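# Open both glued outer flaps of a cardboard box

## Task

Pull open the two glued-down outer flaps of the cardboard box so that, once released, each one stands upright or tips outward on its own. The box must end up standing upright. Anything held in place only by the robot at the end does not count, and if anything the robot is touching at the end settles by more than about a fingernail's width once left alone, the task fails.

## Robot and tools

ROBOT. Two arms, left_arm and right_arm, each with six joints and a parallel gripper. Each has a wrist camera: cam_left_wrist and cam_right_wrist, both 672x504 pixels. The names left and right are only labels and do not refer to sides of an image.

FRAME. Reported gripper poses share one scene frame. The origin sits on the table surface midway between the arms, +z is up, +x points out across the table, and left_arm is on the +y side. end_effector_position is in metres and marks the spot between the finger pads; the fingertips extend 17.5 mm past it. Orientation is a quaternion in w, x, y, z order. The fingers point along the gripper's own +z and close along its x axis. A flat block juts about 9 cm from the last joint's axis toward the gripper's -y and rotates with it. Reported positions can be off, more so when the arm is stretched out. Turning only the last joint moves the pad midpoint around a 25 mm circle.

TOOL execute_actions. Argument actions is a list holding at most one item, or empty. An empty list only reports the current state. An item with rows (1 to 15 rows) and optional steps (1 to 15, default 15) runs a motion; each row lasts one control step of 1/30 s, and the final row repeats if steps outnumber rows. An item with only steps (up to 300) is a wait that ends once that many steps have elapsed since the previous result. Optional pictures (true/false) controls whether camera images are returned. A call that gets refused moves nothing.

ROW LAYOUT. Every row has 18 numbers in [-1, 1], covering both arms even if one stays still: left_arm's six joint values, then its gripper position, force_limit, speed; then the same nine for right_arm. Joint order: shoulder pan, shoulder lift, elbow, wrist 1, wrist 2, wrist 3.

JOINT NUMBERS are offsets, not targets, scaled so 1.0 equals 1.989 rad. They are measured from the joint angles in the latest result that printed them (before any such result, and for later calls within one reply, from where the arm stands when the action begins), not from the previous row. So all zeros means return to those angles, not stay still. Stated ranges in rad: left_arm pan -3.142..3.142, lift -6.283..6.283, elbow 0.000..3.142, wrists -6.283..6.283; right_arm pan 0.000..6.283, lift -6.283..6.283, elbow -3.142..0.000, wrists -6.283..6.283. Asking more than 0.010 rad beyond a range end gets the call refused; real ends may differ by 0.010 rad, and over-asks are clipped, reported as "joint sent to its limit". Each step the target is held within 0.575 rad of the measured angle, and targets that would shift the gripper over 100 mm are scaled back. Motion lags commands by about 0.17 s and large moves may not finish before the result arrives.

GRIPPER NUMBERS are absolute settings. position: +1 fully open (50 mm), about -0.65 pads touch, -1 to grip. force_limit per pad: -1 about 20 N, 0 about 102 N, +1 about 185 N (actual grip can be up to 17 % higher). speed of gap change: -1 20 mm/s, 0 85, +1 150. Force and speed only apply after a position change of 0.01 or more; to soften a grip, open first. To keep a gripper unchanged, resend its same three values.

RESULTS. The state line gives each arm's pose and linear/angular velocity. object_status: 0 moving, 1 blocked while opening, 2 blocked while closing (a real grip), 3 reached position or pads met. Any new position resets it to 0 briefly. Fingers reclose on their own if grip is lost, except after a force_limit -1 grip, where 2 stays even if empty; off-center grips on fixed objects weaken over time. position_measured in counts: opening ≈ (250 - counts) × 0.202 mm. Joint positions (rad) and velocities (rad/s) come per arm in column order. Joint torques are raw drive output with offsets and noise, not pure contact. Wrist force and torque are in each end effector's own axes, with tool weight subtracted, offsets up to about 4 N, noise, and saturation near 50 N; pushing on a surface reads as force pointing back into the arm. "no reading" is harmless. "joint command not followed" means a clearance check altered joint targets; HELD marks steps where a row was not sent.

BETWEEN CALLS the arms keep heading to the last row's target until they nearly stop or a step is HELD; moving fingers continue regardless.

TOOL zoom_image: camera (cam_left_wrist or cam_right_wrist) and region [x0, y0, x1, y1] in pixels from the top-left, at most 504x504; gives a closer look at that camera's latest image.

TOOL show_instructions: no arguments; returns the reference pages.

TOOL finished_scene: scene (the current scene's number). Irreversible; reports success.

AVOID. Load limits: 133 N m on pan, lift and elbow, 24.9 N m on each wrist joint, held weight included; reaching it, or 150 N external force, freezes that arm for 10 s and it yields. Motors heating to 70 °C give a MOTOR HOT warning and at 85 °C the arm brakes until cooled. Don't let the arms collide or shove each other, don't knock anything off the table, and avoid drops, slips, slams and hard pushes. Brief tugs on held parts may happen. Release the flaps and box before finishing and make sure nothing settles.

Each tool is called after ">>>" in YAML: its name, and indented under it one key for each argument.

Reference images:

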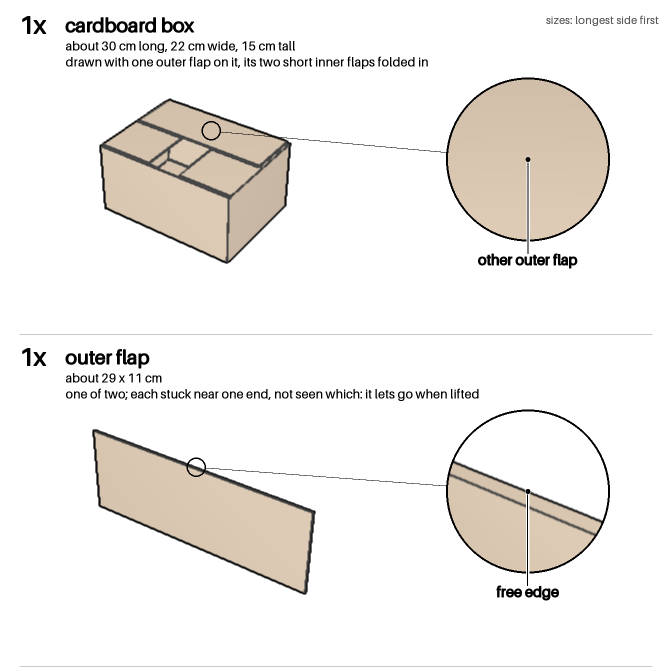

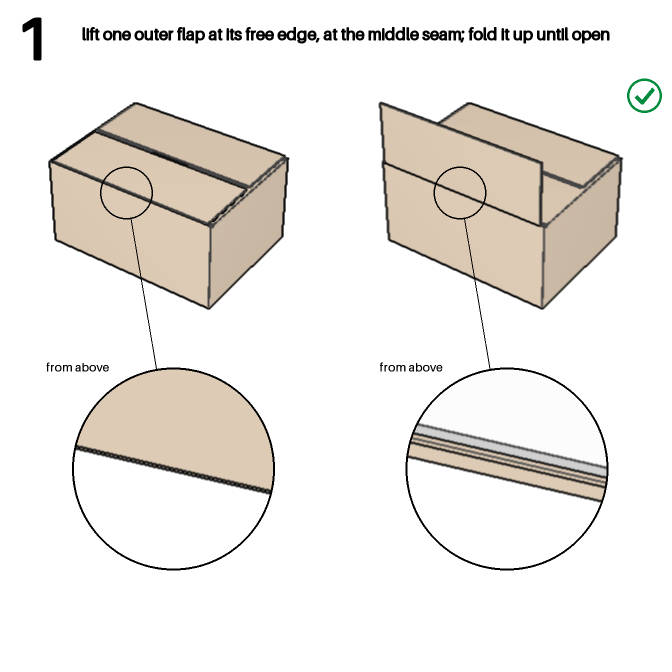

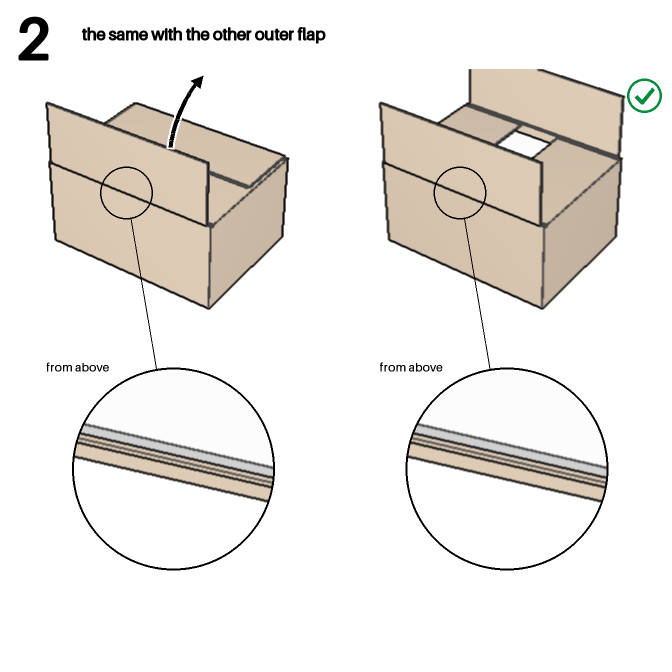

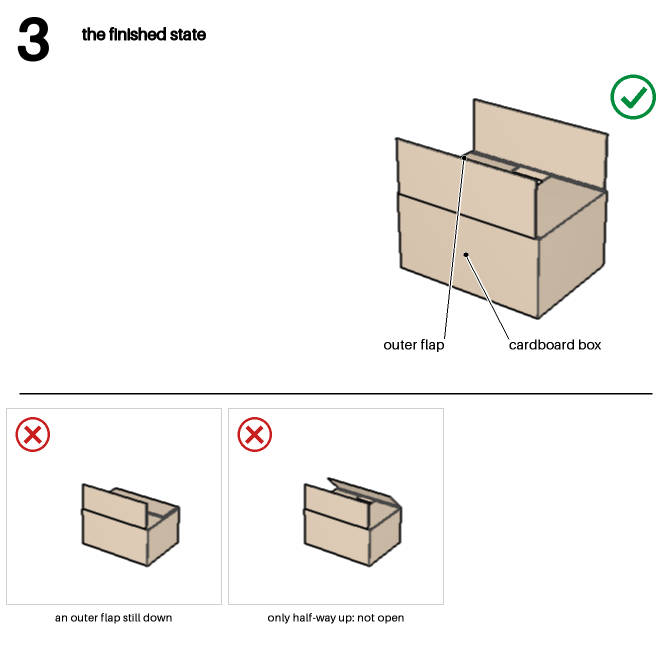

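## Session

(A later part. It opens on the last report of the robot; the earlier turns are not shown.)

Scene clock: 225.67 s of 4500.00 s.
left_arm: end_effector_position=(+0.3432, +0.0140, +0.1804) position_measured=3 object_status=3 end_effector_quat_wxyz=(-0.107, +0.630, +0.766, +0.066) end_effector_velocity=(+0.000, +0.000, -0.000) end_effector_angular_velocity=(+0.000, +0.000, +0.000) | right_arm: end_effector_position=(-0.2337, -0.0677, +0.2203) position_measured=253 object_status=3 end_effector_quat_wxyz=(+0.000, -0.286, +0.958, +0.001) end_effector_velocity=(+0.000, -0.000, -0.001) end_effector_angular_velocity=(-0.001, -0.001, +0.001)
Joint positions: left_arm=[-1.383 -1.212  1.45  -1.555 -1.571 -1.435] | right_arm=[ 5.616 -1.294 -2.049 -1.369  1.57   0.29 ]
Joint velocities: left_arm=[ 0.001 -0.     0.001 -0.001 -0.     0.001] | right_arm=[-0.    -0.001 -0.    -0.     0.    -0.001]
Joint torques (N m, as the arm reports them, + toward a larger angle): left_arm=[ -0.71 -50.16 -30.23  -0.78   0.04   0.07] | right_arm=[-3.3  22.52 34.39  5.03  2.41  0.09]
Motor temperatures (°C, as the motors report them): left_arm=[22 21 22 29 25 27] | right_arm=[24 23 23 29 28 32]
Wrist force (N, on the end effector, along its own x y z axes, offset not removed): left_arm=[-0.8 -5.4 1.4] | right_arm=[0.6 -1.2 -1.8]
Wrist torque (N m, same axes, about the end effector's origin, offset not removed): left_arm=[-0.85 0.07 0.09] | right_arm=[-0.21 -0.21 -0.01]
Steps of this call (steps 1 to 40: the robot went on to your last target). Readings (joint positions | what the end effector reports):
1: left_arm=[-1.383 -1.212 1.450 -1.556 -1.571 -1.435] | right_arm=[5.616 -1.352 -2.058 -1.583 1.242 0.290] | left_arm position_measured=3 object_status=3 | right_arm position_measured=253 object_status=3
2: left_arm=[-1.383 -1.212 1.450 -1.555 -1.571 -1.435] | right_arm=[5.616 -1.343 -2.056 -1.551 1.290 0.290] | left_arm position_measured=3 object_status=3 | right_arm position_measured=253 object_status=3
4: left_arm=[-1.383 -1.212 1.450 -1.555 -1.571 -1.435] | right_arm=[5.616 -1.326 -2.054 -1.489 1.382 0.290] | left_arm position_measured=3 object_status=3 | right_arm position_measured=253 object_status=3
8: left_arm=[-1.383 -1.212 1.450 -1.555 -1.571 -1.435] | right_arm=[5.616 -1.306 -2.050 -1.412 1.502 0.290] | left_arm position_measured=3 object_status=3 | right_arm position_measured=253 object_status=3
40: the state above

>>> execute_actions:
  actions:
    - {"rows":[[0,0,0,0,0,0,1,0,0,-0.662,0,0,0,0,0,-1,0,0]]}
  pictures: false

>>> execute_actions:
  actions:
    - {"steps":50}

Scene clock: 234.27 s of 4500.00 s.
left_arm: end_effector_position=(+0.3432, +0.0140, +0.1804) position_measured=3 object_status=3 end_effector_quat_wxyz=(-0.107, +0.630, +0.766, +0.066) end_effector_velocity=(+0.001, -0.000, +0.001) end_effector_angular_velocity=(-0.002, -0.000, +0.000) | right_arm: end_effector_position=(-0.0548, -0.0198, +0.2203) position_measured=253 object_status=3 end_effector_quat_wxyz=(+0.000, -0.034, +0.999, +0.000) end_effector_velocity=(+0.450, +0.003, -0.001) end_effector_angular_velocity=(-0.000, -0.001, -1.227)
Joint positions: left_arm=[-1.383 -1.212  1.45  -1.555 -1.571 -1.435] | right_arm=[ 5.105 -1.294 -2.049 -1.369  1.57   0.29 ]
Joint velocities: left_arm=[ 0.001  0.    -0.002  0.     0.     0.001] | right_arm=[-1.226 -0.001 -0.001  0.001 -0.     0.001]
Joint torques (N m, as the arm reports them, + toward a larger angle): left_arm=[ -0.22 -50.03 -29.87  -0.91  -0.01   0.11] | right_arm=[-26.6   22.6   31.51   3.86  -1.03  -0.21]
Motor temperatures (°C, as the motors report them): left_arm=[22 21 22 29 25 27] | right_arm=[24 23 23 29 28 32]
Wrist force (N, on the end effector, along its own x y z axes, offset not removed): left_arm=[-3.1 -4.2 4.0] | right_arm=[0.1 -1.5 1.7]
Wrist torque (N m, same axes, about the end effector's origin, offset not removed): left_arm=[-0.47 0.63 0.22] | right_arm=[-0.16 -0.02 -0.15]
Steps of this call (steps 1 to 15: the robot went on to your last target; steps 16 to 90: nothing new was sent; then 5.10 s passed at rest; steps 91 to 105: all 15 steps of this action). Readings (joint positions | what the end effector reports):
91: left_arm=[-1.383 -1.212 1.450 -1.555 -1.571 -1.435] | right_arm=[5.616 -1.294 -2.049 -1.369 1.570 0.290] | left_arm position_measured=3 object_status=3 | right_arm position_measured=253 object_status=3
92: left_arm=[-1.383 -1.212 1.450 -1.555 -1.571 -1.435] | right_arm=[5.613 -1.294 -2.049 -1.369 1.570 0.290] | left_arm position_measured=3 object_status=3 | right_arm position_measured=253 object_status=3
94: left_arm=[-1.383 -1.212 1.450 -1.555 -1.571 -1.435] | right_arm=[5.565 -1.294 -2.049 -1.369 1.570 0.290] | left_arm position_measured=3 object_status=3 | right_arm position_measured=253 object_status=3
98: left_arm=[-1.383 -1.212 1.450 -1.555 -1.571 -1.435] | right_arm=[5.394 -1.294 -2.049 -1.369 1.570 0.290] | left_arm position_measured=3 object_status=3 | right_arm position_measured=253 object_status=3
105: the state above

Scene clock: 235.93 s of 4500.00 s.
left_arm: end_effector_position=(+0.3432, +0.0140, +0.1804) position_measured=3 object_status=3 end_effector_quat_wxyz=(-0.107, +0.630, +0.766, +0.066) end_effector_velocity=(-0.000, +0.000, -0.000) end_effector_angular_velocity=(+0.001, +0.000, +0.000) | right_arm: end_effector_position=(+0.0645, -0.0389, +0.2203) position_measured=253 object_status=3 end_effector_quat_wxyz=(+0.000, +0.131, +0.991, +0.000) end_effector_velocity=(+0.000, -0.001, +0.000) end_effector_angular_velocity=(+0.001, -0.000, +0.001)
Joint positions: left_arm=[-1.383 -1.212  1.45  -1.555 -1.571 -1.435] | right_arm=[ 4.774 -1.294 -2.049 -1.369  1.57   0.29 ]
Joint velocities: left_arm=[ 0.    -0.     0.001 -0.     0.    -0.   ] | right_arm=[-0.     0.002 -0.001  0.    -0.    -0.001]
Joint torques (N m, as the arm reports them, + toward a larger angle): left_arm=[ -0.46 -49.98 -30.31  -0.91   0.04   0.06] | right_arm=[10.85  3.59 17.22  0.74  2.29 -0.12]
Motor temperatures (°C, as the motors report them): left_arm=[22 21 22 29 25 27] | right_arm=[24 23 23 29 28 32]
Wrist force (N, on the end effector, along its own x y z axes, offset not removed): left_arm=[-2.1 -3.3 -0.7] | right_arm=[-0.1 -0.8 0.3]
Wrist torque (N m, same axes, about the end effector's origin, offset not removed): left_arm=[-0.47 0.57 0.03] | right_arm=[0.06 0.17 -0.20]
Steps of this call (steps 1 to 15: the robot went on to your last target; steps 16 to 50: nothing new was sent). Readings (joint positions | what the end effector reports):
1: left_arm=[-1.383 -1.212 1.450 -1.555 -1.571 -1.435] | right_arm=[5.064 -1.294 -2.049 -1.369 1.570 0.290] | left_arm position_measured=3 object_status=3 | right_arm position_measured=253 object_status=3
2: left_arm=[-1.383 -1.212 1.450 -1.555 -1.571 -1.435] | right_arm=[5.022 -1.294 -2.049 -1.369 1.570 0.290] | left_arm position_measured=3 object_status=3 | right_arm position_measured=253 object_status=3
4: left_arm=[-1.383 -1.212 1.450 -1.555 -1.571 -1.435] | right_arm=[4.940 -1.294 -2.049 -1.369 1.570 0.290] | left_arm position_measured=3 object_status=3 | right_arm position_measured=253 object_status=3
8: left_arm=[-1.383 -1.212 1.450 -1.555 -1.571 -1.435] | right_arm=[4.774 -1.294 -2.049 -1.369 1.570 0.290] | left_arm position_measured=3 object_status=3 | right_arm position_measured=253 object_status=3
9: left_arm=[-1.383 -1.212 1.450 -1.555 -1.571 -1.435] | right_arm=[4.765 -1.294 -2.049 -1.369 1.569 0.290] | left_arm position_measured=3 object_status=3 | right_arm position_measured=253 object_status=3 HELD
10: left_arm=[-1.383 -1.212 1.450 -1.555 -1.571 -1.435] | right_arm=[4.769 -1.294 -2.049 -1.369 1.569 0.290] | left_arm position_measured=3 object_status=3 | right_arm position_measured=253 object_status=3 HELD
11: left_arm=[-1.383 -1.212 1.450 -1.555 -1.571 -1.435] | right_arm=[4.771 -1.294 -2.049 -1.369 1.569 0.290] | left_arm position_measured=3 object_status=3 | right_arm position_measured=253 object_status=3 HELD
12: left_arm=[-1.383 -1.212 1.450 -1.555 -1.571 -1.435] | right_arm=[4.772 -1.294 -2.049 -1.369 1.569 0.290] | left_arm position_measured=3 object_status=3 | right_arm position_measured=253 object_status=3 HELD
13: left_arm=[-1.383 -1.212 1.450 -1.555 -1.571 -1.435] | right_arm=[4.773 -1.294 -2.049 -1.369 1.570 0.290] | left_arm position_measured=3 object_status=3 | right_arm position_measured=253 object_status=3 HELD
14: left_arm=[-1.383 -1.212 1.450 -1.555 -1.571 -1.435] | right_arm=[4.773 -1.294 -2.049 -1.369 1.570 0.290] | left_arm position_measured=3 object_status=3 | right_arm position_measured=253 object_status=3 HELD
15: left_arm=[-1.383 -1.212 1.450 -1.555 -1.571 -1.435] | right_arm=[4.774 -1.294 -2.049 -1.369 1.570 0.290] | left_arm position_measured=3 object_status=3 | right_arm position_measured=253 object_status=3 HELD
50: the state above
A step was HELD (marked above), so your last target was given up. An arm can still carry out its HELD step.
joint command not followed: on one or more control steps a check withheld the commanded joint targets of the right arm, and it was not sent them on those steps.
cause: the commanded joint targets would bring a part of the robot too close to another arm (a part of this arm just beyond joint 5 (wrist 2) and a part of the other arm just beyond its joint 3 (elbow)); next, command targets that bring no part of the robot closer to that arm.

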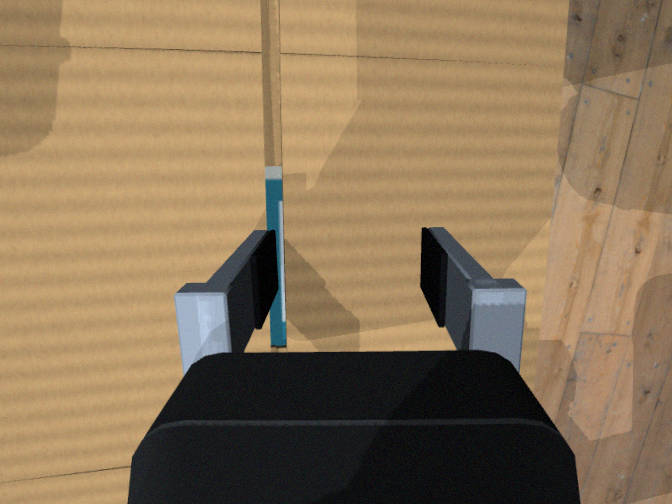

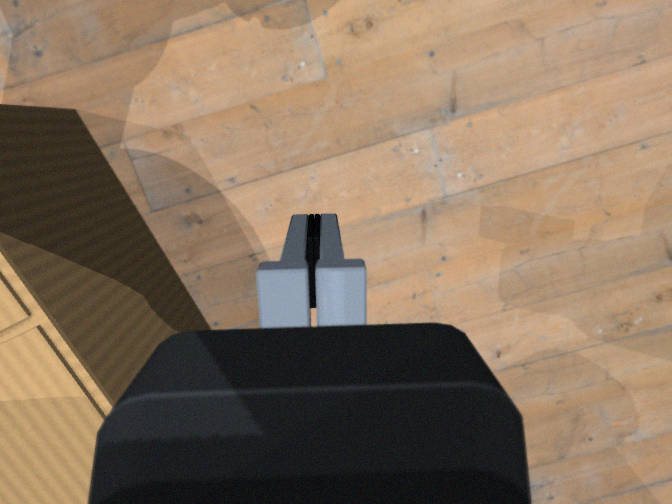

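>>> execute_actions:
  actions:
    - {"rows":[[0,0,0,0,0,0,1,0,0,0,0.1845,-0.287,0.4545,0,0,-1,0,0]]}
  pictures: false

>>> execute_actions:
  actions:
    - {"steps":40}
  pictures: false

>>> execute_actions:
  actions:
    - {"rows":[[0,0,0,0,0,0,1,0,0,-0.24,0,0,0,0,0,-1,0,0]]}
  pictures: false

>>> execute_actions:
  actions:
    - {"steps":30}

Scene clock: 248.17 s of 4500.00 s.
left_arm: end_effector_position=(+0.3432, +0.0140, +0.1804) position_measured=3 object_status=3 end_effector_quat_wxyz=(-0.107, +0.630, +0.766, +0.066) end_effector_velocity=(-0.001, -0.000, -0.000) end_effector_angular_velocity=(+0.001, +0.000, -0.001) | right_arm: end_effector_position=(+0.0646, -0.0417, +0.2162) position_measured=253 object_status=3 end_effector_quat_wxyz=(-0.001, +0.131, +0.991, +0.009) end_effector_velocity=(+0.001, -0.016, -0.024) end_effector_angular_velocity=(+0.097, +0.002, -0.000)
Joint positions: left_arm=[-1.383 -1.212  1.45  -1.555 -1.571 -1.435] | right_arm=[ 4.774 -1.278 -2.074 -1.343  1.57   0.29 ]
Joint velocities: left_arm=[-0.002 -0.     0.001  0.    -0.    -0.001] | right_arm=[ 0.     0.093 -0.145  0.149 -0.001  0.   ]
Joint torques (N m, as the arm reports them, + toward a larger angle): left_arm=[ -0.62 -49.93 -29.89  -0.93   0.06   0.11] | right_arm=[ 9.28 23.97 15.83  5.81  2.38 -0.06]
Motor temperatures (°C, as the motors report them): left_arm=[22 21 22 29 25 27] | right_arm=[24 23 23 29 28 32]
Wrist force (N, on the end effector, along its own x y z axes, offset not removed): left_arm=[2.9 -5.1 0.1] | right_arm=[2.3 -0.1 -1.5]
Wrist torque (N m, same axes, about the end effector's origin, offset not removed): left_arm=[-1.03 -0.52 0.09] | right_arm=[-0.02 -0.43 -0.19]
Steps of this call (steps 1 to 90: nothing new was sent; then 8.73 s passed at rest; steps 91 to 105: all 15 steps of this action). Readings (joint positions | what the end effector reports):
91: left_arm=[-1.383 -1.212 1.450 -1.555 -1.571 -1.435] | right_arm=[4.774 -1.294 -2.049 -1.369 1.570 0.290] | left_arm position_measured=3 object_status=3 | right_arm position_measured=253 object_status=3
92: left_arm=[-1.383 -1.212 1.450 -1.555 -1.571 -1.435] | right_arm=[4.774 -1.294 -2.049 -1.369 1.570 0.290] | left_arm position_measured=3 object_status=3 | right_arm position_measured=253 object_status=3
94: left_arm=[-1.383 -1.212 1.450 -1.555 -1.571 -1.435] | right_arm=[4.774 -1.294 -2.049 -1.369 1.570 0.290] | left_arm position_measured=3 object_status=3 | right_arm position_measured=253 object_status=3
98: left_arm=[-1.383 -1.212 1.450 -1.555 -1.571 -1.435] | right_arm=[4.774 -1.292 -2.052 -1.365 1.570 0.290] | left_arm position_measured=3 object_status=3 | right_arm position_measured=253 object_status=3
105: the state above

Scene clock: 249.50 s of 4500.00 s.
left_arm: end_effector_position=(+0.3432, +0.0140, +0.1804) position_measured=3 object_status=3 end_effector_quat_wxyz=(-0.107, +0.630, +0.766, +0.066) end_effector_velocity=(+0.000, -0.000, +0.000) end_effector_angular_velocity=(-0.001, -0.000, -0.001) | right_arm: end_effector_position=(+0.0649, -0.0535, +0.1874) position_measured=253 object_status=3 end_effector_quat_wxyz=(-0.016, +0.130, +0.986, +0.100) end_effector_velocity=(+0.000, +0.003, -0.011) end_effector_angular_velocity=(+0.151, +0.004, -0.001)
Joint positions: left_arm=[-1.383 -1.212  1.45  -1.555 -1.571 -1.435] | right_arm=[ 4.774 -1.144 -2.283 -1.083  1.57   0.29 ]
Joint velocities: left_arm=[-0.     0.    -0.001 -0.     0.     0.001] | right_arm=[-0.     0.079 -0.122  0.194 -0.     0.   ]
Joint torques (N m, as the arm reports them, + toward a larger angle): left_arm=[ -0.21 -49.7  -29.93  -0.85   0.02   0.2 ] | right_arm=[ 9.45 16.24 16.34  5.77  2.62 -0.11]
Motor temperatures (°C, as the motors report them): left_arm=[22 21 22 29 25 27] | right_arm=[24 23 23 29 28 32]
Wrist force (N, on the end effector, along its own x y z axes, offset not removed): left_arm=[-0.2 -5.3 2.4] | right_arm=[-0.2 -2.5 2.0]
Wrist torque (N m, same axes, about the end effector's origin, offset not removed): left_arm=[-0.89 0.04 0.17] | right_arm=[-0.16 -0.09 -0.15]
Steps of this call (steps 1 to 40: the robot went on to your last target). Readings (joint positions | what the end effector reports):
1: left_arm=[-1.383 -1.212 1.450 -1.555 -1.571 -1.435] | right_arm=[4.774 -1.275 -2.079 -1.338 1.570 0.290] | left_arm position_measured=3 object_status=3 | right_arm position_measured=253 object_status=3
2: left_arm=[-1.383 -1.212 1.450 -1.555 -1.571 -1.435] | right_arm=[4.774 -1.272 -2.084 -1.332 1.570 0.290] | left_arm position_measured=3 object_status=3 | right_arm position_measured=253 object_status=3
4: left_arm=[-1.383 -1.212 1.450 -1.555 -1.571 -1.435] | right_arm=[4.774 -1.264 -2.096 -1.320 1.570 0.290] | left_arm position_measured=3 object_status=3 | right_arm position_measured=253 object_status=3
8: left_arm=[-1.383 -1.212 1.450 -1.555 -1.571 -1.435] | right_arm=[4.774 -1.249 -2.119 -1.295 1.570 0.290] | left_arm position_measured=3 object_status=3 | right_arm position_measured=253 object_status=3
40: the state above

Scene clock: 250.00 s of 4500.00 s.
left_arm: end_effector_position=(+0.3432, +0.0140, +0.1804) position_measured=3 object_status=3 end_effector_quat_wxyz=(-0.107, +0.630, +0.766, +0.066) end_effector_velocity=(-0.000, -0.001, +0.001) end_effector_angular_velocity=(-0.002, -0.000, +0.001) | right_arm: end_effector_position=(+0.0857, -0.0611, +0.1859) position_measured=253 object_status=3 end_effector_quat_wxyz=(-0.014, +0.161, +0.980, +0.112) end_effector_velocity=(+0.060, -0.026, +0.001) end_effector_angular_velocity=(-0.002, +0.000, -0.183)
Joint positions: left_arm=[-1.383 -1.212  1.45  -1.555 -1.571 -1.435] | right_arm=[ 4.711 -1.133 -2.3   -1.054  1.57   0.29 ]
Joint velocities: left_arm=[-0.    -0.    -0.001 -0.    -0.    -0.001] | right_arm=[-0.184  0.     0.004 -0.006  0.    -0.001]
Joint torques (N m, as the arm reports them, + toward a larger angle): left_arm=[ -0.17 -49.38 -29.87  -0.93  -0.09   0.14] | right_arm=[-14.43  -1.44  33.87   1.16   2.15  -0.21]
Motor temperatures (°C, as the motors report them): left_arm=[22 21 22 29 25 27] | right_arm=[24 23 23 29 28 32]
Wrist force (N, on the end effector, along its own x y z axes, offset not removed): left_arm=[-0.8 -0.9 2.2] | right_arm=[-0.5 -0.1 -3.2]
Wrist torque (N m, same axes, about the end effector's origin, offset not removed): left_arm=[-0.09 0.36 0.18] | right_arm=[-0.12 0.08 -0.09]
Steps of this call (steps 1 to 15: all 15 steps of this action). Readings (joint positions | what the end effector reports):
1: left_arm=[-1.383 -1.212 1.450 -1.555 -1.571 -1.435] | right_arm=[4.774 -1.141 -2.287 -1.076 1.570 0.290] | left_arm position_measured=3 object_status=3 | right_arm position_measured=253 object_status=3
2: left_arm=[-1.383 -1.212 1.450 -1.555 -1.571 -1.435] | right_arm=[4.774 -1.139 -2.290 -1.070 1.570 0.290] | left_arm position_measured=3 object_status=3 | right_arm position_measured=253 object_status=3
4: left_arm=[-1.383 -1.212 1.450 -1.555 -1.571 -1.435] | right_arm=[4.770 -1.136 -2.296 -1.062 1.570 0.290] | left_arm position_measured=3 object_status=3 | right_arm position_measured=253 object_status=3
8: left_arm=[-1.383 -1.212 1.450 -1.555 -1.571 -1.435] | right_arm=[4.752 -1.133 -2.300 -1.055 1.570 0.290] | left_arm position_measured=3 object_status=3 | right_arm position_measured=253 object_status=3
15: the state above

Scene clock: 251.00 s of 4500.00 s.
left_arm: end_effector_position=(+0.3432, +0.0140, +0.1804) position_measured=3 object_status=3 end_effector_quat_wxyz=(-0.107, +0.630, +0.766, +0.066) end_effector_velocity=(+0.000, -0.001, +0.001) end_effector_angular_velocity=(-0.002, -0.000, -0.001) | right_arm: end_effector_position=(+0.1450, -0.0935, +0.1866) position_measured=253 object_status=3 end_effector_quat_wxyz=(-0.003, +0.254, +0.961, +0.107) end_effector_velocity=(+0.055, -0.038, +0.001) end_effector_angular_velocity=(-0.010, +0.004, -0.188)
Joint positions: left_arm=[-1.383 -1.212  1.45  -1.555 -1.571 -1.435] | right_arm=[ 4.52  -1.138 -2.292 -1.067  1.57   0.29 ]
Joint velocities: left_arm=[ 0.     0.    -0.002 -0.    -0.     0.001] | right_arm=[-0.189 -0.005  0.008 -0.013  0.002 -0.001]
Joint torques (N m, as the arm reports them, + toward a larger angle): left_arm=[ -0.53 -49.9  -29.89  -0.9    0.01   0.07] | right_arm=[-12.43  -5.08  34.84   1.04   1.56  -0.15]
Motor temperatures (°C, as the motors report them): left_arm=[22 21 22 29 25 27] | right_arm=[24 23 23 29 28 32]
Wrist force (N, on the end effector, along its own x y z axes, offset not removed): left_arm=[-2.8 -0.7 2.4] | right_arm=[-0.7 -0.8 0.3]
Wrist torque (N m, same axes, about the end effector's origin, offset not removed): left_arm=[-0.12 0.51 0.20] | right_arm=[-0.05 0.18 0.09]
Steps of this call (steps 1 to 30: the robot went on to your last target). Readings (joint positions | what the end effector reports):
1: left_arm=[-1.383 -1.212 1.450 -1.555 -1.571 -1.435] | right_arm=[4.705 -1.133 -2.300 -1.054 1.570 0.290] | left_arm position_measured=3 object_status=3 | right_arm position_measured=253 object_status=3
2: left_arm=[-1.383 -1.212 1.450 -1.555 -1.571 -1.435] | right_arm=[4.698 -1.133 -2.300 -1.055 1.570 0.290] | left_arm position_measured=3 object_status=3 | right_arm position_measured=253 object_status=3
4: left_arm=[-1.383 -1.212 1.450 -1.555 -1.571 -1.435] | right_arm=[4.686 -1.133 -2.299 -1.055 1.570 0.290] | left_arm position_measured=3 object_status=3 | right_arm position_measured=253 object_status=3
8: left_arm=[-1.383 -1.212 1.450 -1.555 -1.571 -1.435] | right_arm=[4.660 -1.134 -2.298 -1.057 1.570 0.290] | left_arm position_measured=3 object_status=3 | right_arm position_measured=253 object_status=3
30: the state above

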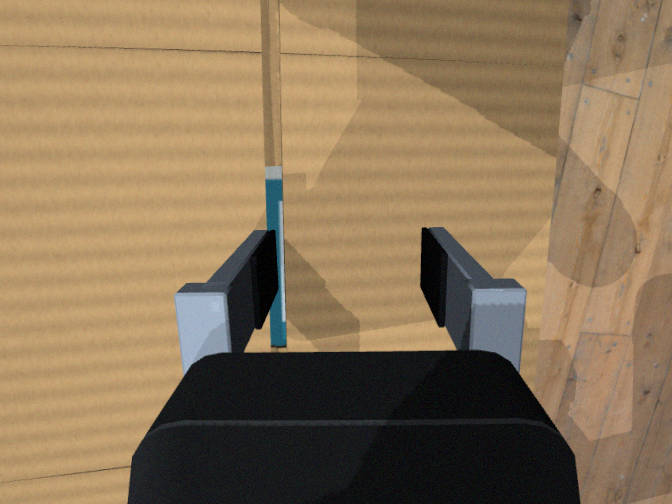

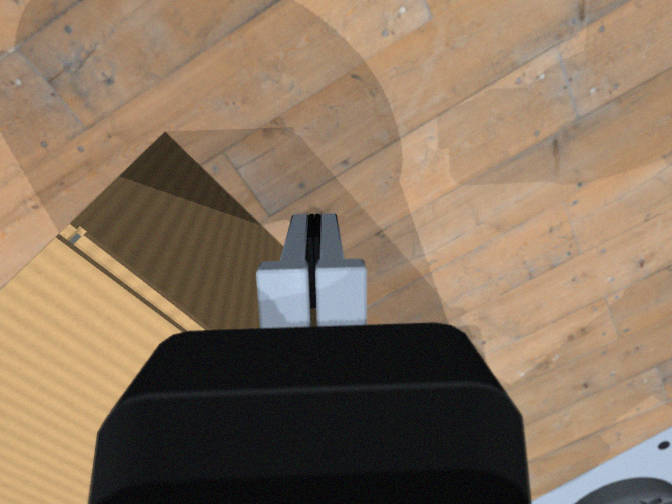

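>>> execute_actions:
  actions: []

Scene clock: 253.77 s of 4500.00 s.
left_arm: end_effector_position=(+0.3432, +0.0140, +0.1804) position_measured=3 object_status=3 end_effector_quat_wxyz=(-0.107, +0.630, +0.766, +0.066) end_effector_velocity=(-0.001, -0.000, -0.000) end_effector_angular_velocity=(-0.000, -0.000, -0.001) | right_arm: end_effector_position=(+0.2047, -0.1446, +0.1874) position_measured=253 object_status=3 end_effector_quat_wxyz=(+0.009, +0.360, +0.928, +0.101) end_effector_velocity=(+0.000, +0.001, +0.001) end_effector_angular_velocity=(+0.003, -0.002, +0.001)
Joint positions: left_arm=[-1.383 -1.212  1.45  -1.555 -1.571 -1.435] | right_arm=[ 4.297 -1.144 -2.283 -1.083  1.57   0.29 ]
Joint velocities: left_arm=[-0.001  0.     0.001 -0.001 -0.    -0.001] | right_arm=[ 0.     0.001  0.001  0.002 -0.    -0.001]
Joint torques (N m, as the arm reports them, + toward a larger angle): left_arm=[ -0.74 -49.82 -30.41  -0.94  -0.08   0.15] | right_arm=[-10.82  -2.86  35.27   1.21   0.64  -0.12]
Motor temperatures (°C, as the motors report them): left_arm=[22 21 22 29 25 27] | right_arm=[24 23 23 29 28 32]
Wrist force (N, on the end effector, along its own x y z axes, offset not removed): left_arm=[-2.3 -5.4 1.8] | right_arm=[0.6 -1.6 0.1]
Wrist torque (N m, same axes, about the end effector's origin, offset not removed): left_arm=[-0.96 0.23 0.15] | right_arm=[-0.21 -0.06 -0.09]
Steps of this call (steps 1 to 60: the robot went on to your last target; steps 61 to 83: nothing new was sent). Readings (joint positions | what the end effector reports):
1: left_arm=[-1.383 -1.212 1.450 -1.555 -1.571 -1.435] | right_arm=[4.513 -1.138 -2.292 -1.068 1.570 0.290] | left_arm position_measured=3 object_status=3 | right_arm position_measured=253 object_status=3
2: left_arm=[-1.383 -1.212 1.450 -1.555 -1.571 -1.435] | right_arm=[4.507 -1.138 -2.292 -1.068 1.570 0.290] | left_arm position_measured=3 object_status=3 | right_arm position_measured=253 object_status=3
4: left_arm=[-1.383 -1.212 1.450 -1.555 -1.571 -1.435] | right_arm=[4.494 -1.139 -2.291 -1.069 1.570 0.290] | left_arm position_measured=3 object_status=3 | right_arm position_measured=253 object_status=3
8: left_arm=[-1.383 -1.212 1.450 -1.555 -1.571 -1.435] | right_arm=[4.469 -1.139 -2.290 -1.071 1.570 0.290] | left_arm position_measured=3 object_status=3 | right_arm position_measured=253 object_status=3
83: the state above
All arms were judged still, so your last target was given up. Only a new action makes them travel on or press farther. Fingers that are still opening or closing keep moving.

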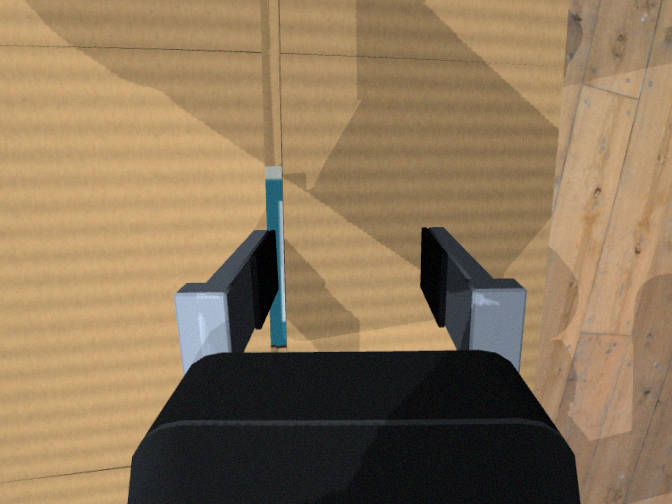

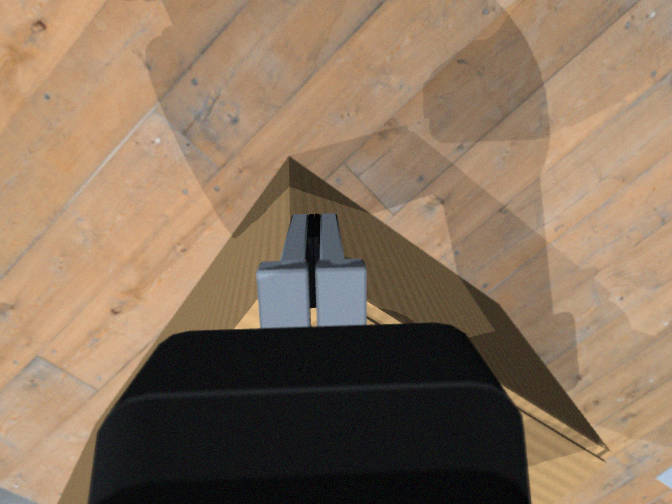

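>>> execute_actions:
  actions:
    - {"rows":[[0,0,0,0,0,0,1,0,0,-0.035,0,0,0.11,0,0,-1,0,0]]}
  pictures: false

>>> execute_actions:
  actions:
    - {"steps":45}

Scene clock: 263.70 s of 4500.00 s.
left_arm: end_effector_position=(+0.3432, +0.0140, +0.1804) position_measured=3 object_status=3 end_effector_quat_wxyz=(-0.107, +0.630, +0.766, +0.066) end_effector_velocity=(+0.000, +0.000, +0.000) end_effector_angular_velocity=(+0.000, +0.000, +0.002) | right_arm: end_effector_position=(+0.2448, -0.1195, +0.2196) position_measured=253 object_status=3 end_effector_quat_wxyz=(+0.024, +0.384, +0.900, +0.203) end_effector_velocity=(+0.014, +0.009, +0.014) end_effector_angular_velocity=(+0.066, -0.038, -0.019)
Joint positions: left_arm=[-1.383 -1.212  1.45  -1.555 -1.571 -1.435] | right_arm=[ 4.23  -1.144 -2.283 -0.874  1.57   0.29 ]
Joint velocities: left_arm=[ 0.001 -0.    -0.     0.001 -0.    -0.001] | right_arm=[-0.02  -0.001  0.001  0.076 -0.    -0.   ]
Joint torques (N m, as the arm reports them, + toward a larger angle): left_arm=[ -0.32 -49.6  -30.11  -0.88   0.     0.15] | right_arm=[-11.09   2.93  33.09   5.66  -0.83  -0.46]
Motor temperatures (°C, as the motors report them): left_arm=[22 21 22 29 25 27] | right_arm=[24 23 23 29 28 32]
Wrist force (N, on the end effector, along its own x y z axes, offset not removed): left_arm=[-0.5 -4.9 7.4] | right_arm=[-2.2 -1.1 -0.8]
Wrist torque (N m, same axes, about the end effector's origin, offset not removed): left_arm=[-0.55 0.15 0.13] | right_arm=[-0.19 0.39 -0.10]
Steps of this call (steps 1 to 90: nothing new was sent; then 6.43 s passed at rest; steps 91 to 105: all 15 steps of this action). Readings (joint positions | what the end effector reports):
91: left_arm=[-1.383 -1.212 1.450 -1.555 -1.571 -1.435] | right_arm=[4.297 -1.144 -2.283 -1.083 1.570 0.290] | left_arm position_measured=3 object_status=3 | right_arm position_measured=253 object_status=3
92: left_arm=[-1.383 -1.212 1.450 -1.555 -1.571 -1.435] | right_arm=[4.294 -1.144 -2.283 -1.080 1.570 0.290] | left_arm position_measured=3 object_status=3 | right_arm position_measured=253 object_status=3
94: left_arm=[-1.383 -1.212 1.450 -1.555 -1.571 -1.435] | right_arm=[4.271 -1.144 -2.283 -1.034 1.570 0.290] | left_arm position_measured=3 object_status=3 | right_arm position_measured=253 object_status=3
98: left_arm=[-1.383 -1.212 1.450 -1.555 -1.571 -1.435] | right_arm=[4.243 -1.144 -2.283 -0.925 1.570 0.290] | left_arm position_measured=3 object_status=3 | right_arm position_measured=253 object_status=3
105: the state above

Scene clock: 265.20 s of 4500.00 s.
left_arm: end_effector_position=(+0.3432, +0.0140, +0.1804) position_measured=3 object_status=3 end_effector_quat_wxyz=(-0.107, +0.630, +0.766, +0.066) end_effector_velocity=(+0.000, +0.000, -0.000) end_effector_angular_velocity=(+0.000, +0.000, +0.001) | right_arm: end_effector_position=(+0.2465, -0.1183, +0.2214) position_measured=253 object_status=3 end_effector_quat_wxyz=(+0.024, +0.385, +0.899, +0.208) end_effector_velocity=(-0.000, +0.000, +0.000) end_effector_angular_velocity=(-0.000, -0.001, +0.002)
Joint positions: left_arm=[-1.383 -1.212  1.45  -1.555 -1.571 -1.435] | right_arm=[ 4.227 -1.144 -2.283 -0.864  1.57   0.29 ]
Joint velocities: left_arm=[ 0.001 -0.     0.     0.    -0.    -0.   ] | right_arm=[ 0.001  0.     0.    -0.    -0.    -0.001]
Joint torques (N m, as the arm reports them, + toward a larger angle): left_arm=[ -0.53 -49.75 -30.22  -0.95   0.01   0.1 ] | right_arm=[-10.44  14.85  23.25   5.85  -0.93  -0.15]
Motor temperatures (°C, as the motors report them): left_arm=[22 21 22 29 25 27] | right_arm=[24 23 23 29 28 32]
Wrist force (N, on the end effector, along its own x y z axes, offset not removed): left_arm=[-1.2 -4.1 2.5] | right_arm=[2.2 -2.0 0.2]
Wrist torque (N m, same axes, about the end effector's origin, offset not removed): left_arm=[-0.78 0.16 0.08] | right_arm=[-0.28 -0.39 -0.03]
Steps of this call (steps 1 to 15: the robot went on to your last target; steps 16 to 45: nothing new was sent). Readings (joint positions | what the end effector reports):
1: left_arm=[-1.383 -1.212 1.450 -1.555 -1.571 -1.435] | right_arm=[4.229 -1.144 -2.283 -0.872 1.570 0.290] | left_arm position_measured=3 object_status=3 | right_arm position_measured=253 object_status=3
2: left_arm=[-1.383 -1.212 1.450 -1.555 -1.571 -1.435] | right_arm=[4.229 -1.144 -2.283 -0.870 1.570 0.290] | left_arm position_measured=3 object_status=3 | right_arm position_measured=253 object_status=3
4: left_arm=[-1.383 -1.212 1.450 -1.555 -1.571 -1.435] | right_arm=[4.228 -1.144 -2.283 -0.867 1.570 0.290] | left_arm position_measured=3 object_status=3 | right_arm position_measured=253 object_status=3
8: left_arm=[-1.383 -1.212 1.450 -1.555 -1.571 -1.435] | right_arm=[4.228 -1.144 -2.283 -0.865 1.570 0.290] | left_arm position_measured=3 object_status=3 | right_arm position_measured=253 object_status=3
45: the state above
All arms were judged still, so your last target was given up. Only a new action makes them travel on or press farther. Fingers that are still opening or closing keep moving.

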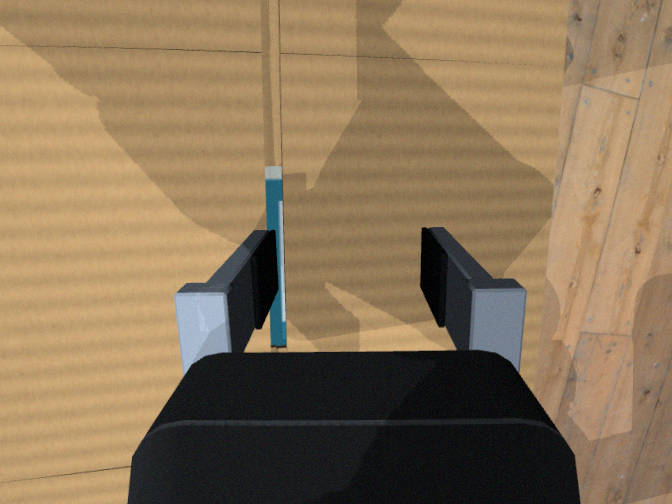

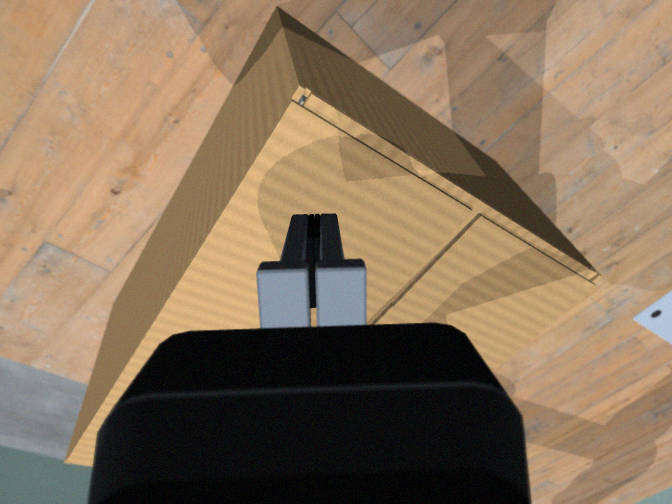

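>>> execute_actions:
  actions:
    - {"rows":[[0,0,0,0,0,0,1,0,0,0,-0.0348,-0.0417,0.0765,0,0,-1,0,0]]}
  pictures: false

>>> execute_actions:
  actions:
    - {"steps":45}

Scene clock: 280.13 s of 4500.00 s.
left_arm: end_effector_position=(+0.3432, +0.0140, +0.1804) position_measured=3 object_status=3 end_effector_quat_wxyz=(-0.107, +0.630, +0.766, +0.066) end_effector_velocity=(+0.001, +0.001, -0.001) end_effector_angular_velocity=(+0.002, +0.001, +0.003) | right_arm: end_effector_position=(+0.2495, -0.1132, +0.1784) position_measured=253 object_status=3 end_effector_quat_wxyz=(+0.024, +0.385, +0.899, +0.208) end_effector_velocity=(+0.001, +0.001, -0.013) end_effector_angular_velocity=(+0.002, -0.002, -0.001)
Joint positions: left_arm=[-1.383 -1.212  1.45  -1.555 -1.571 -1.435] | right_arm=[ 4.227 -1.211 -2.362 -0.718  1.57   0.29 ]
Joint velocities: left_arm=[ 0.002  0.     0.002  0.    -0.    -0.   ] | right_arm=[ 0.    -0.022 -0.025  0.049 -0.001  0.001]
Joint torques (N m, as the arm reports them, + toward a larger angle): left_arm=[ -0.44 -49.56 -30.28  -0.91  -0.03   0.05] | right_arm=[-6.05 -1.15 15.03  5.9  -0.95 -0.4 ]
Motor temperatures (°C, as the motors report them): left_arm=[22 21 22 29 25 27] | right_arm=[24 23 23 29 28 32]
Wrist force (N, on the end effector, along its own x y z axes, offset not removed): left_arm=[-2.2 -2.9 3.9] | right_arm=[0.0 -1.6 2.1]
Wrist torque (N m, same axes, about the end effector's origin, offset not removed): left_arm=[-0.43 0.37 -0.14] | right_arm=[-0.08 -0.02 -0.12]
Steps of this call (steps 1 to 90: nothing new was sent; then 11.43 s passed at rest; steps 91 to 105: all 15 steps of this action). Readings (joint positions | what the end effector reports):
91: left_arm=[-1.383 -1.212 1.450 -1.555 -1.571 -1.435] | right_arm=[4.227 -1.144 -2.283 -0.864 1.570 0.290] | left_arm position_measured=3 object_status=3 | right_arm position_measured=253 object_status=3
92: left_arm=[-1.383 -1.212 1.450 -1.555 -1.571 -1.435] | right_arm=[4.227 -1.147 -2.286 -0.860 1.570 0.290] | left_arm position_measured=3 object_status=3 | right_arm position_measured=253 object_status=3
94: left_arm=[-1.383 -1.212 1.450 -1.555 -1.571 -1.435] | right_arm=[4.227 -1.169 -2.312 -0.821 1.570 0.290] | left_arm position_measured=3 object_status=3 | right_arm position_measured=253 object_status=3
98: left_arm=[-1.383 -1.212 1.450 -1.555 -1.571 -1.435] | right_arm=[4.227 -1.198 -2.347 -0.751 1.570 0.290] | left_arm position_measured=3 object_status=3 | right_arm position_measured=253 object_status=3
105: the state above

Scene clock: 281.63 s of 4500.00 s.
left_arm: end_effector_position=(+0.3432, +0.0140, +0.1804) position_measured=3 object_status=3 end_effector_quat_wxyz=(-0.107, +0.630, +0.766, +0.066) end_effector_velocity=(+0.001, +0.000, +0.000) end_effector_angular_velocity=(-0.001, -0.001, +0.003) | right_arm: end_effector_position=(+0.2496, -0.1130, +0.1769) position_measured=253 object_status=3 end_effector_quat_wxyz=(+0.024, +0.385, +0.899, +0.208) end_effector_velocity=(-0.001, +0.001, +0.001) end_effector_angular_velocity=(+0.004, +0.000, +0.003)
Joint positions: left_arm=[-1.383 -1.212  1.45  -1.555 -1.571 -1.435] | right_arm=[ 4.227 -1.213 -2.366 -0.712  1.57   0.29 ]
Joint velocities: left_arm=[ 0.002 -0.    -0.001  0.     0.    -0.001] | right_arm=[ 0.     0.001  0.     0.002  0.003 -0.001]
Joint torques (N m, as the arm reports them, + toward a larger angle): left_arm=[ -0.39 -49.4  -30.42  -0.92  -0.01   0.1 ] | right_arm=[  5.2  -10.44   4.53   3.62  -1.11  -0.12]
Motor temperatures (°C, as the motors report them): left_arm=[22 21 22 29 25 27] | right_arm=[24 23 23 29 28 32]
Wrist force (N, on the end effector, along its own x y z axes, offset not removed): left_arm=[-1.6 -2.2 0.3] | right_arm=[-0.7 -0.9 -28.6]
Wrist torque (N m, same axes, about the end effector's origin, offset not removed): left_arm=[-0.23 0.34 -0.01] | right_arm=[-0.20 0.17 -0.10]
Steps of this call (steps 1 to 15: the robot went on to your last target; steps 16 to 45: nothing new was sent). Readings (joint positions | what the end effector reports):
1: left_arm=[-1.383 -1.212 1.450 -1.555 -1.571 -1.435] | right_arm=[4.227 -1.211 -2.363 -0.717 1.570 0.290] | left_arm position_measured=3 object_status=3 | right_arm position_measured=253 object_status=3
2: left_arm=[-1.383 -1.212 1.450 -1.555 -1.571 -1.435] | right_arm=[4.227 -1.212 -2.364 -0.715 1.570 0.290] | left_arm position_measured=3 object_status=3 | right_arm position_measured=253 object_status=3
4: left_arm=[-1.383 -1.212 1.450 -1.555 -1.571 -1.435] | right_arm=[4.227 -1.212 -2.364 -0.714 1.570 0.290] | left_arm position_measured=3 object_status=3 | right_arm position_measured=253 object_status=3
8: left_arm=[-1.383 -1.212 1.450 -1.555 -1.571 -1.435] | right_arm=[4.227 -1.213 -2.365 -0.712 1.570 0.290] | left_arm position_measured=3 object_status=3 | right_arm position_measured=253 object_status=3
45: the state above
All arms were judged still, so your last target was given up. Only a new action makes them travel on or press farther. Fingers that are still opening or closing keep moving.

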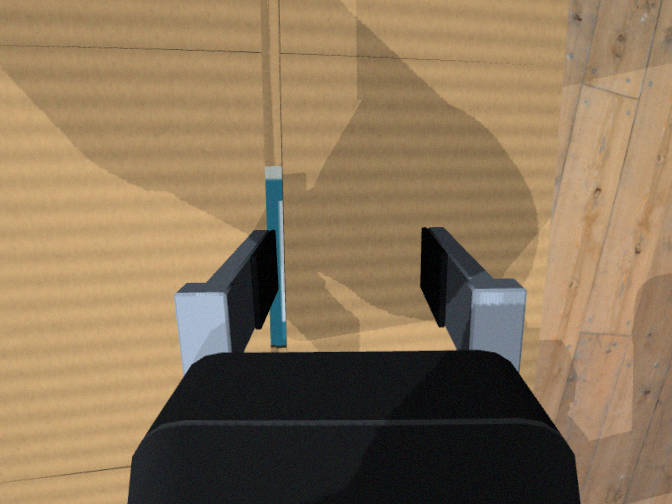

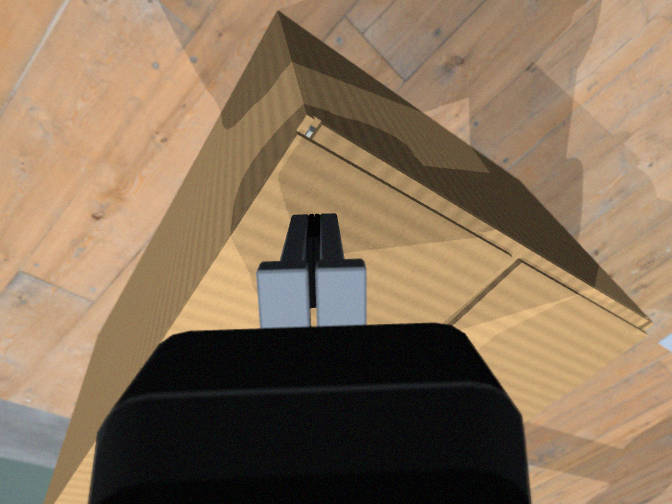

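>>> execute_actions:
  actions:
    - {"rows":[[0,-0.0453,0.0684,-0.0885,0,0,1,0,0,0,0,0,0,0,0,-1,0,0]]}
  pictures: false

>>> execute_actions:
  actions:
    - {"steps":30}

Scene clock: 290.83 s of 4500.00 s.
left_arm: end_effector_position=(+0.3420, +0.0176, +0.1805) position_measured=3 object_status=3 end_effector_quat_wxyz=(-0.054, +0.634, +0.771, +0.034) end_effector_velocity=(-0.000, +0.001, -0.001) end_effector_angular_velocity=(-0.038, -0.013, +0.000) | right_arm: end_effector_position=(+0.2496, -0.1130, +0.1769) position_measured=253 object_status=3 end_effector_quat_wxyz=(+0.024, +0.385, +0.899, +0.208) end_effector_velocity=(-0.000, -0.000, -0.000) end_effector_angular_velocity=(-0.001, +0.000, -0.000)
Joint positions: left_arm=[-1.383 -1.299  1.58  -1.724 -1.571 -1.435] | right_arm=[ 4.227 -1.213 -2.366 -0.712  1.57   0.29 ]
Joint velocities: left_arm=[ 0.    -0.026  0.044 -0.058  0.     0.   ] | right_arm=[-0.     0.    -0.    -0.001 -0.     0.   ]
Joint torques (N m, as the arm reports them, + toward a larger angle): left_arm=[ -0.76 -44.68 -18.21  -4.26  -0.07   0.05] | right_arm=[  7.87 -11.31   5.43   2.97  -0.94  -0.13]
Motor temperatures (°C, as the motors report them): left_arm=[22 21 22 29 25 27] | right_arm=[24 23 23 29 28 32]
Wrist force (N, on the end effector, along its own x y z axes, offset not removed): left_arm=[-0.4 -5.1 7.7] | right_arm=[1.1 -0.2 -25.1]
Wrist torque (N m, same axes, about the end effector's origin, offset not removed): left_arm=[-0.69 0.07 0.02] | right_arm=[0.20 -0.31 -0.24]
Steps of this call (steps 1 to 90: nothing new was sent; then 5.70 s passed at rest; steps 91 to 105: all 15 steps of this action). Readings (joint positions | what the end effector reports):
91: left_arm=[-1.383 -1.213 1.450 -1.555 -1.571 -1.435] | right_arm=[4.227 -1.213 -2.366 -0.712 1.570 0.290] | left_arm position_measured=3 object_status=3 | right_arm position_measured=253 object_status=3
92: left_arm=[-1.383 -1.216 1.453 -1.558 -1.571 -1.435] | right_arm=[4.227 -1.213 -2.366 -0.712 1.570 0.290] | left_arm position_measured=3 object_status=3 | right_arm position_measured=253 object_status=3
94: left_arm=[-1.383 -1.244 1.490 -1.601 -1.571 -1.435] | right_arm=[4.227 -1.213 -2.366 -0.712 1.570 0.290] | left_arm position_measured=3 object_status=3 | right_arm position_measured=253 object_status=3
98: left_arm=[-1.383 -1.282 1.552 -1.684 -1.571 -1.435] | right_arm=[4.227 -1.213 -2.366 -0.712 1.570 0.290] | left_arm position_measured=3 object_status=3 | right_arm position_measured=253 object_status=3
105: the state above

Scene clock: 291.83 s of 4500.00 s.
left_arm: end_effector_position=(+0.3419, +0.0177, +0.1805) position_measured=3 object_status=3 end_effector_quat_wxyz=(-0.052, +0.634, +0.771, +0.032) end_effector_velocity=(+0.001, +0.000, +0.000) end_effector_angular_velocity=(-0.000, -0.000, +0.001) | right_arm: end_effector_position=(+0.2496, -0.1130, +0.1769) position_measured=253 object_status=3 end_effector_quat_wxyz=(+0.024, +0.385, +0.899, +0.208) end_effector_velocity=(+0.000, +0.000, +0.001) end_effector_angular_velocity=(+0.002, -0.002, -0.001)
Joint positions: left_arm=[-1.383 -1.303  1.586 -1.731 -1.571 -1.435] | right_arm=[ 4.227 -1.213 -2.366 -0.712  1.57   0.29 ]
Joint velocities: left_arm=[ 0.001  0.    -0.    -0.    -0.     0.   ] | right_arm=[ 0.     0.001  0.001  0.001 -0.001  0.001]
Joint torques (N m, as the arm reports them, + toward a larger angle): left_arm=[ -0.45 -45.92 -17.23  -4.2    0.03   0.06] | right_arm=[  0.05 -10.05   5.99   2.78  -0.84  -0.28]
Motor temperatures (°C, as the motors report them): left_arm=[22 21 22 29 25 27] | right_arm=[24 23 23 29 28 32]
Wrist force (N, on the end effector, along its own x y z axes, offset not removed): left_arm=[0.2 -3.5 5.1] | right_arm=[-0.8 1.7 -29.6]
Wrist torque (N m, same axes, about the end effector's origin, offset not removed): left_arm=[-0.45 -0.08 0.25] | right_arm=[0.16 -0.02 -0.01]
Steps of this call (steps 1 to 15: the robot went on to your last target; steps 16 to 30: nothing new was sent). Readings (joint positions | what the end effector reports):
1: left_arm=[-1.383 -1.300 1.581 -1.725 -1.571 -1.435] | right_arm=[4.227 -1.213 -2.366 -0.712 1.570 0.290] | left_arm position_measured=3 object_status=3 | right_arm position_measured=253 object_status=3
2: left_arm=[-1.383 -1.301 1.582 -1.727 -1.571 -1.435] | right_arm=[4.227 -1.213 -2.366 -0.712 1.570 0.290] | left_arm position_measured=3 object_status=3 | right_arm position_measured=253 object_status=3
4: left_arm=[-1.383 -1.301 1.584 -1.728 -1.571 -1.435] | right_arm=[4.227 -1.213 -2.366 -0.712 1.570 0.290] | left_arm position_measured=3 object_status=3 | right_arm position_measured=253 object_status=3
8: left_arm=[-1.383 -1.302 1.585 -1.730 -1.571 -1.435] | right_arm=[4.227 -1.213 -2.366 -0.712 1.570 0.290] | left_arm position_measured=3 object_status=3 | right_arm position_measured=253 object_status=3
30: the state above
All arms were judged still, so your last target was given up. Only a new action makes them travel on or press farther. Fingers that are still opening or closing keep moving.

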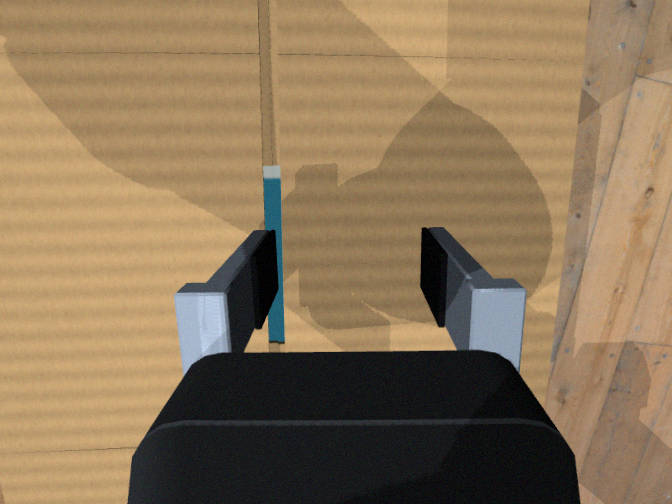

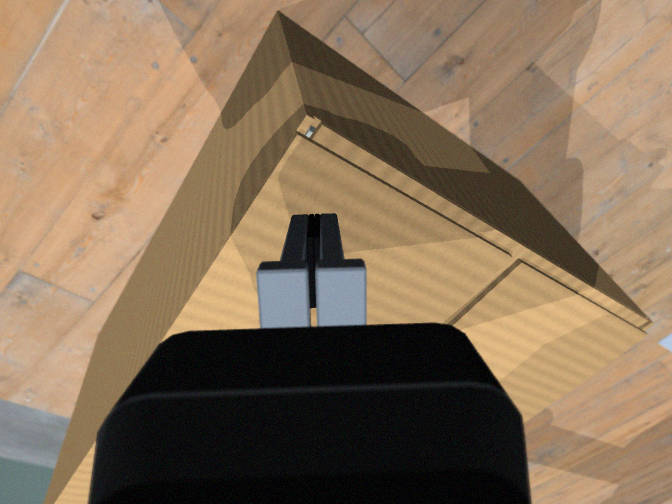

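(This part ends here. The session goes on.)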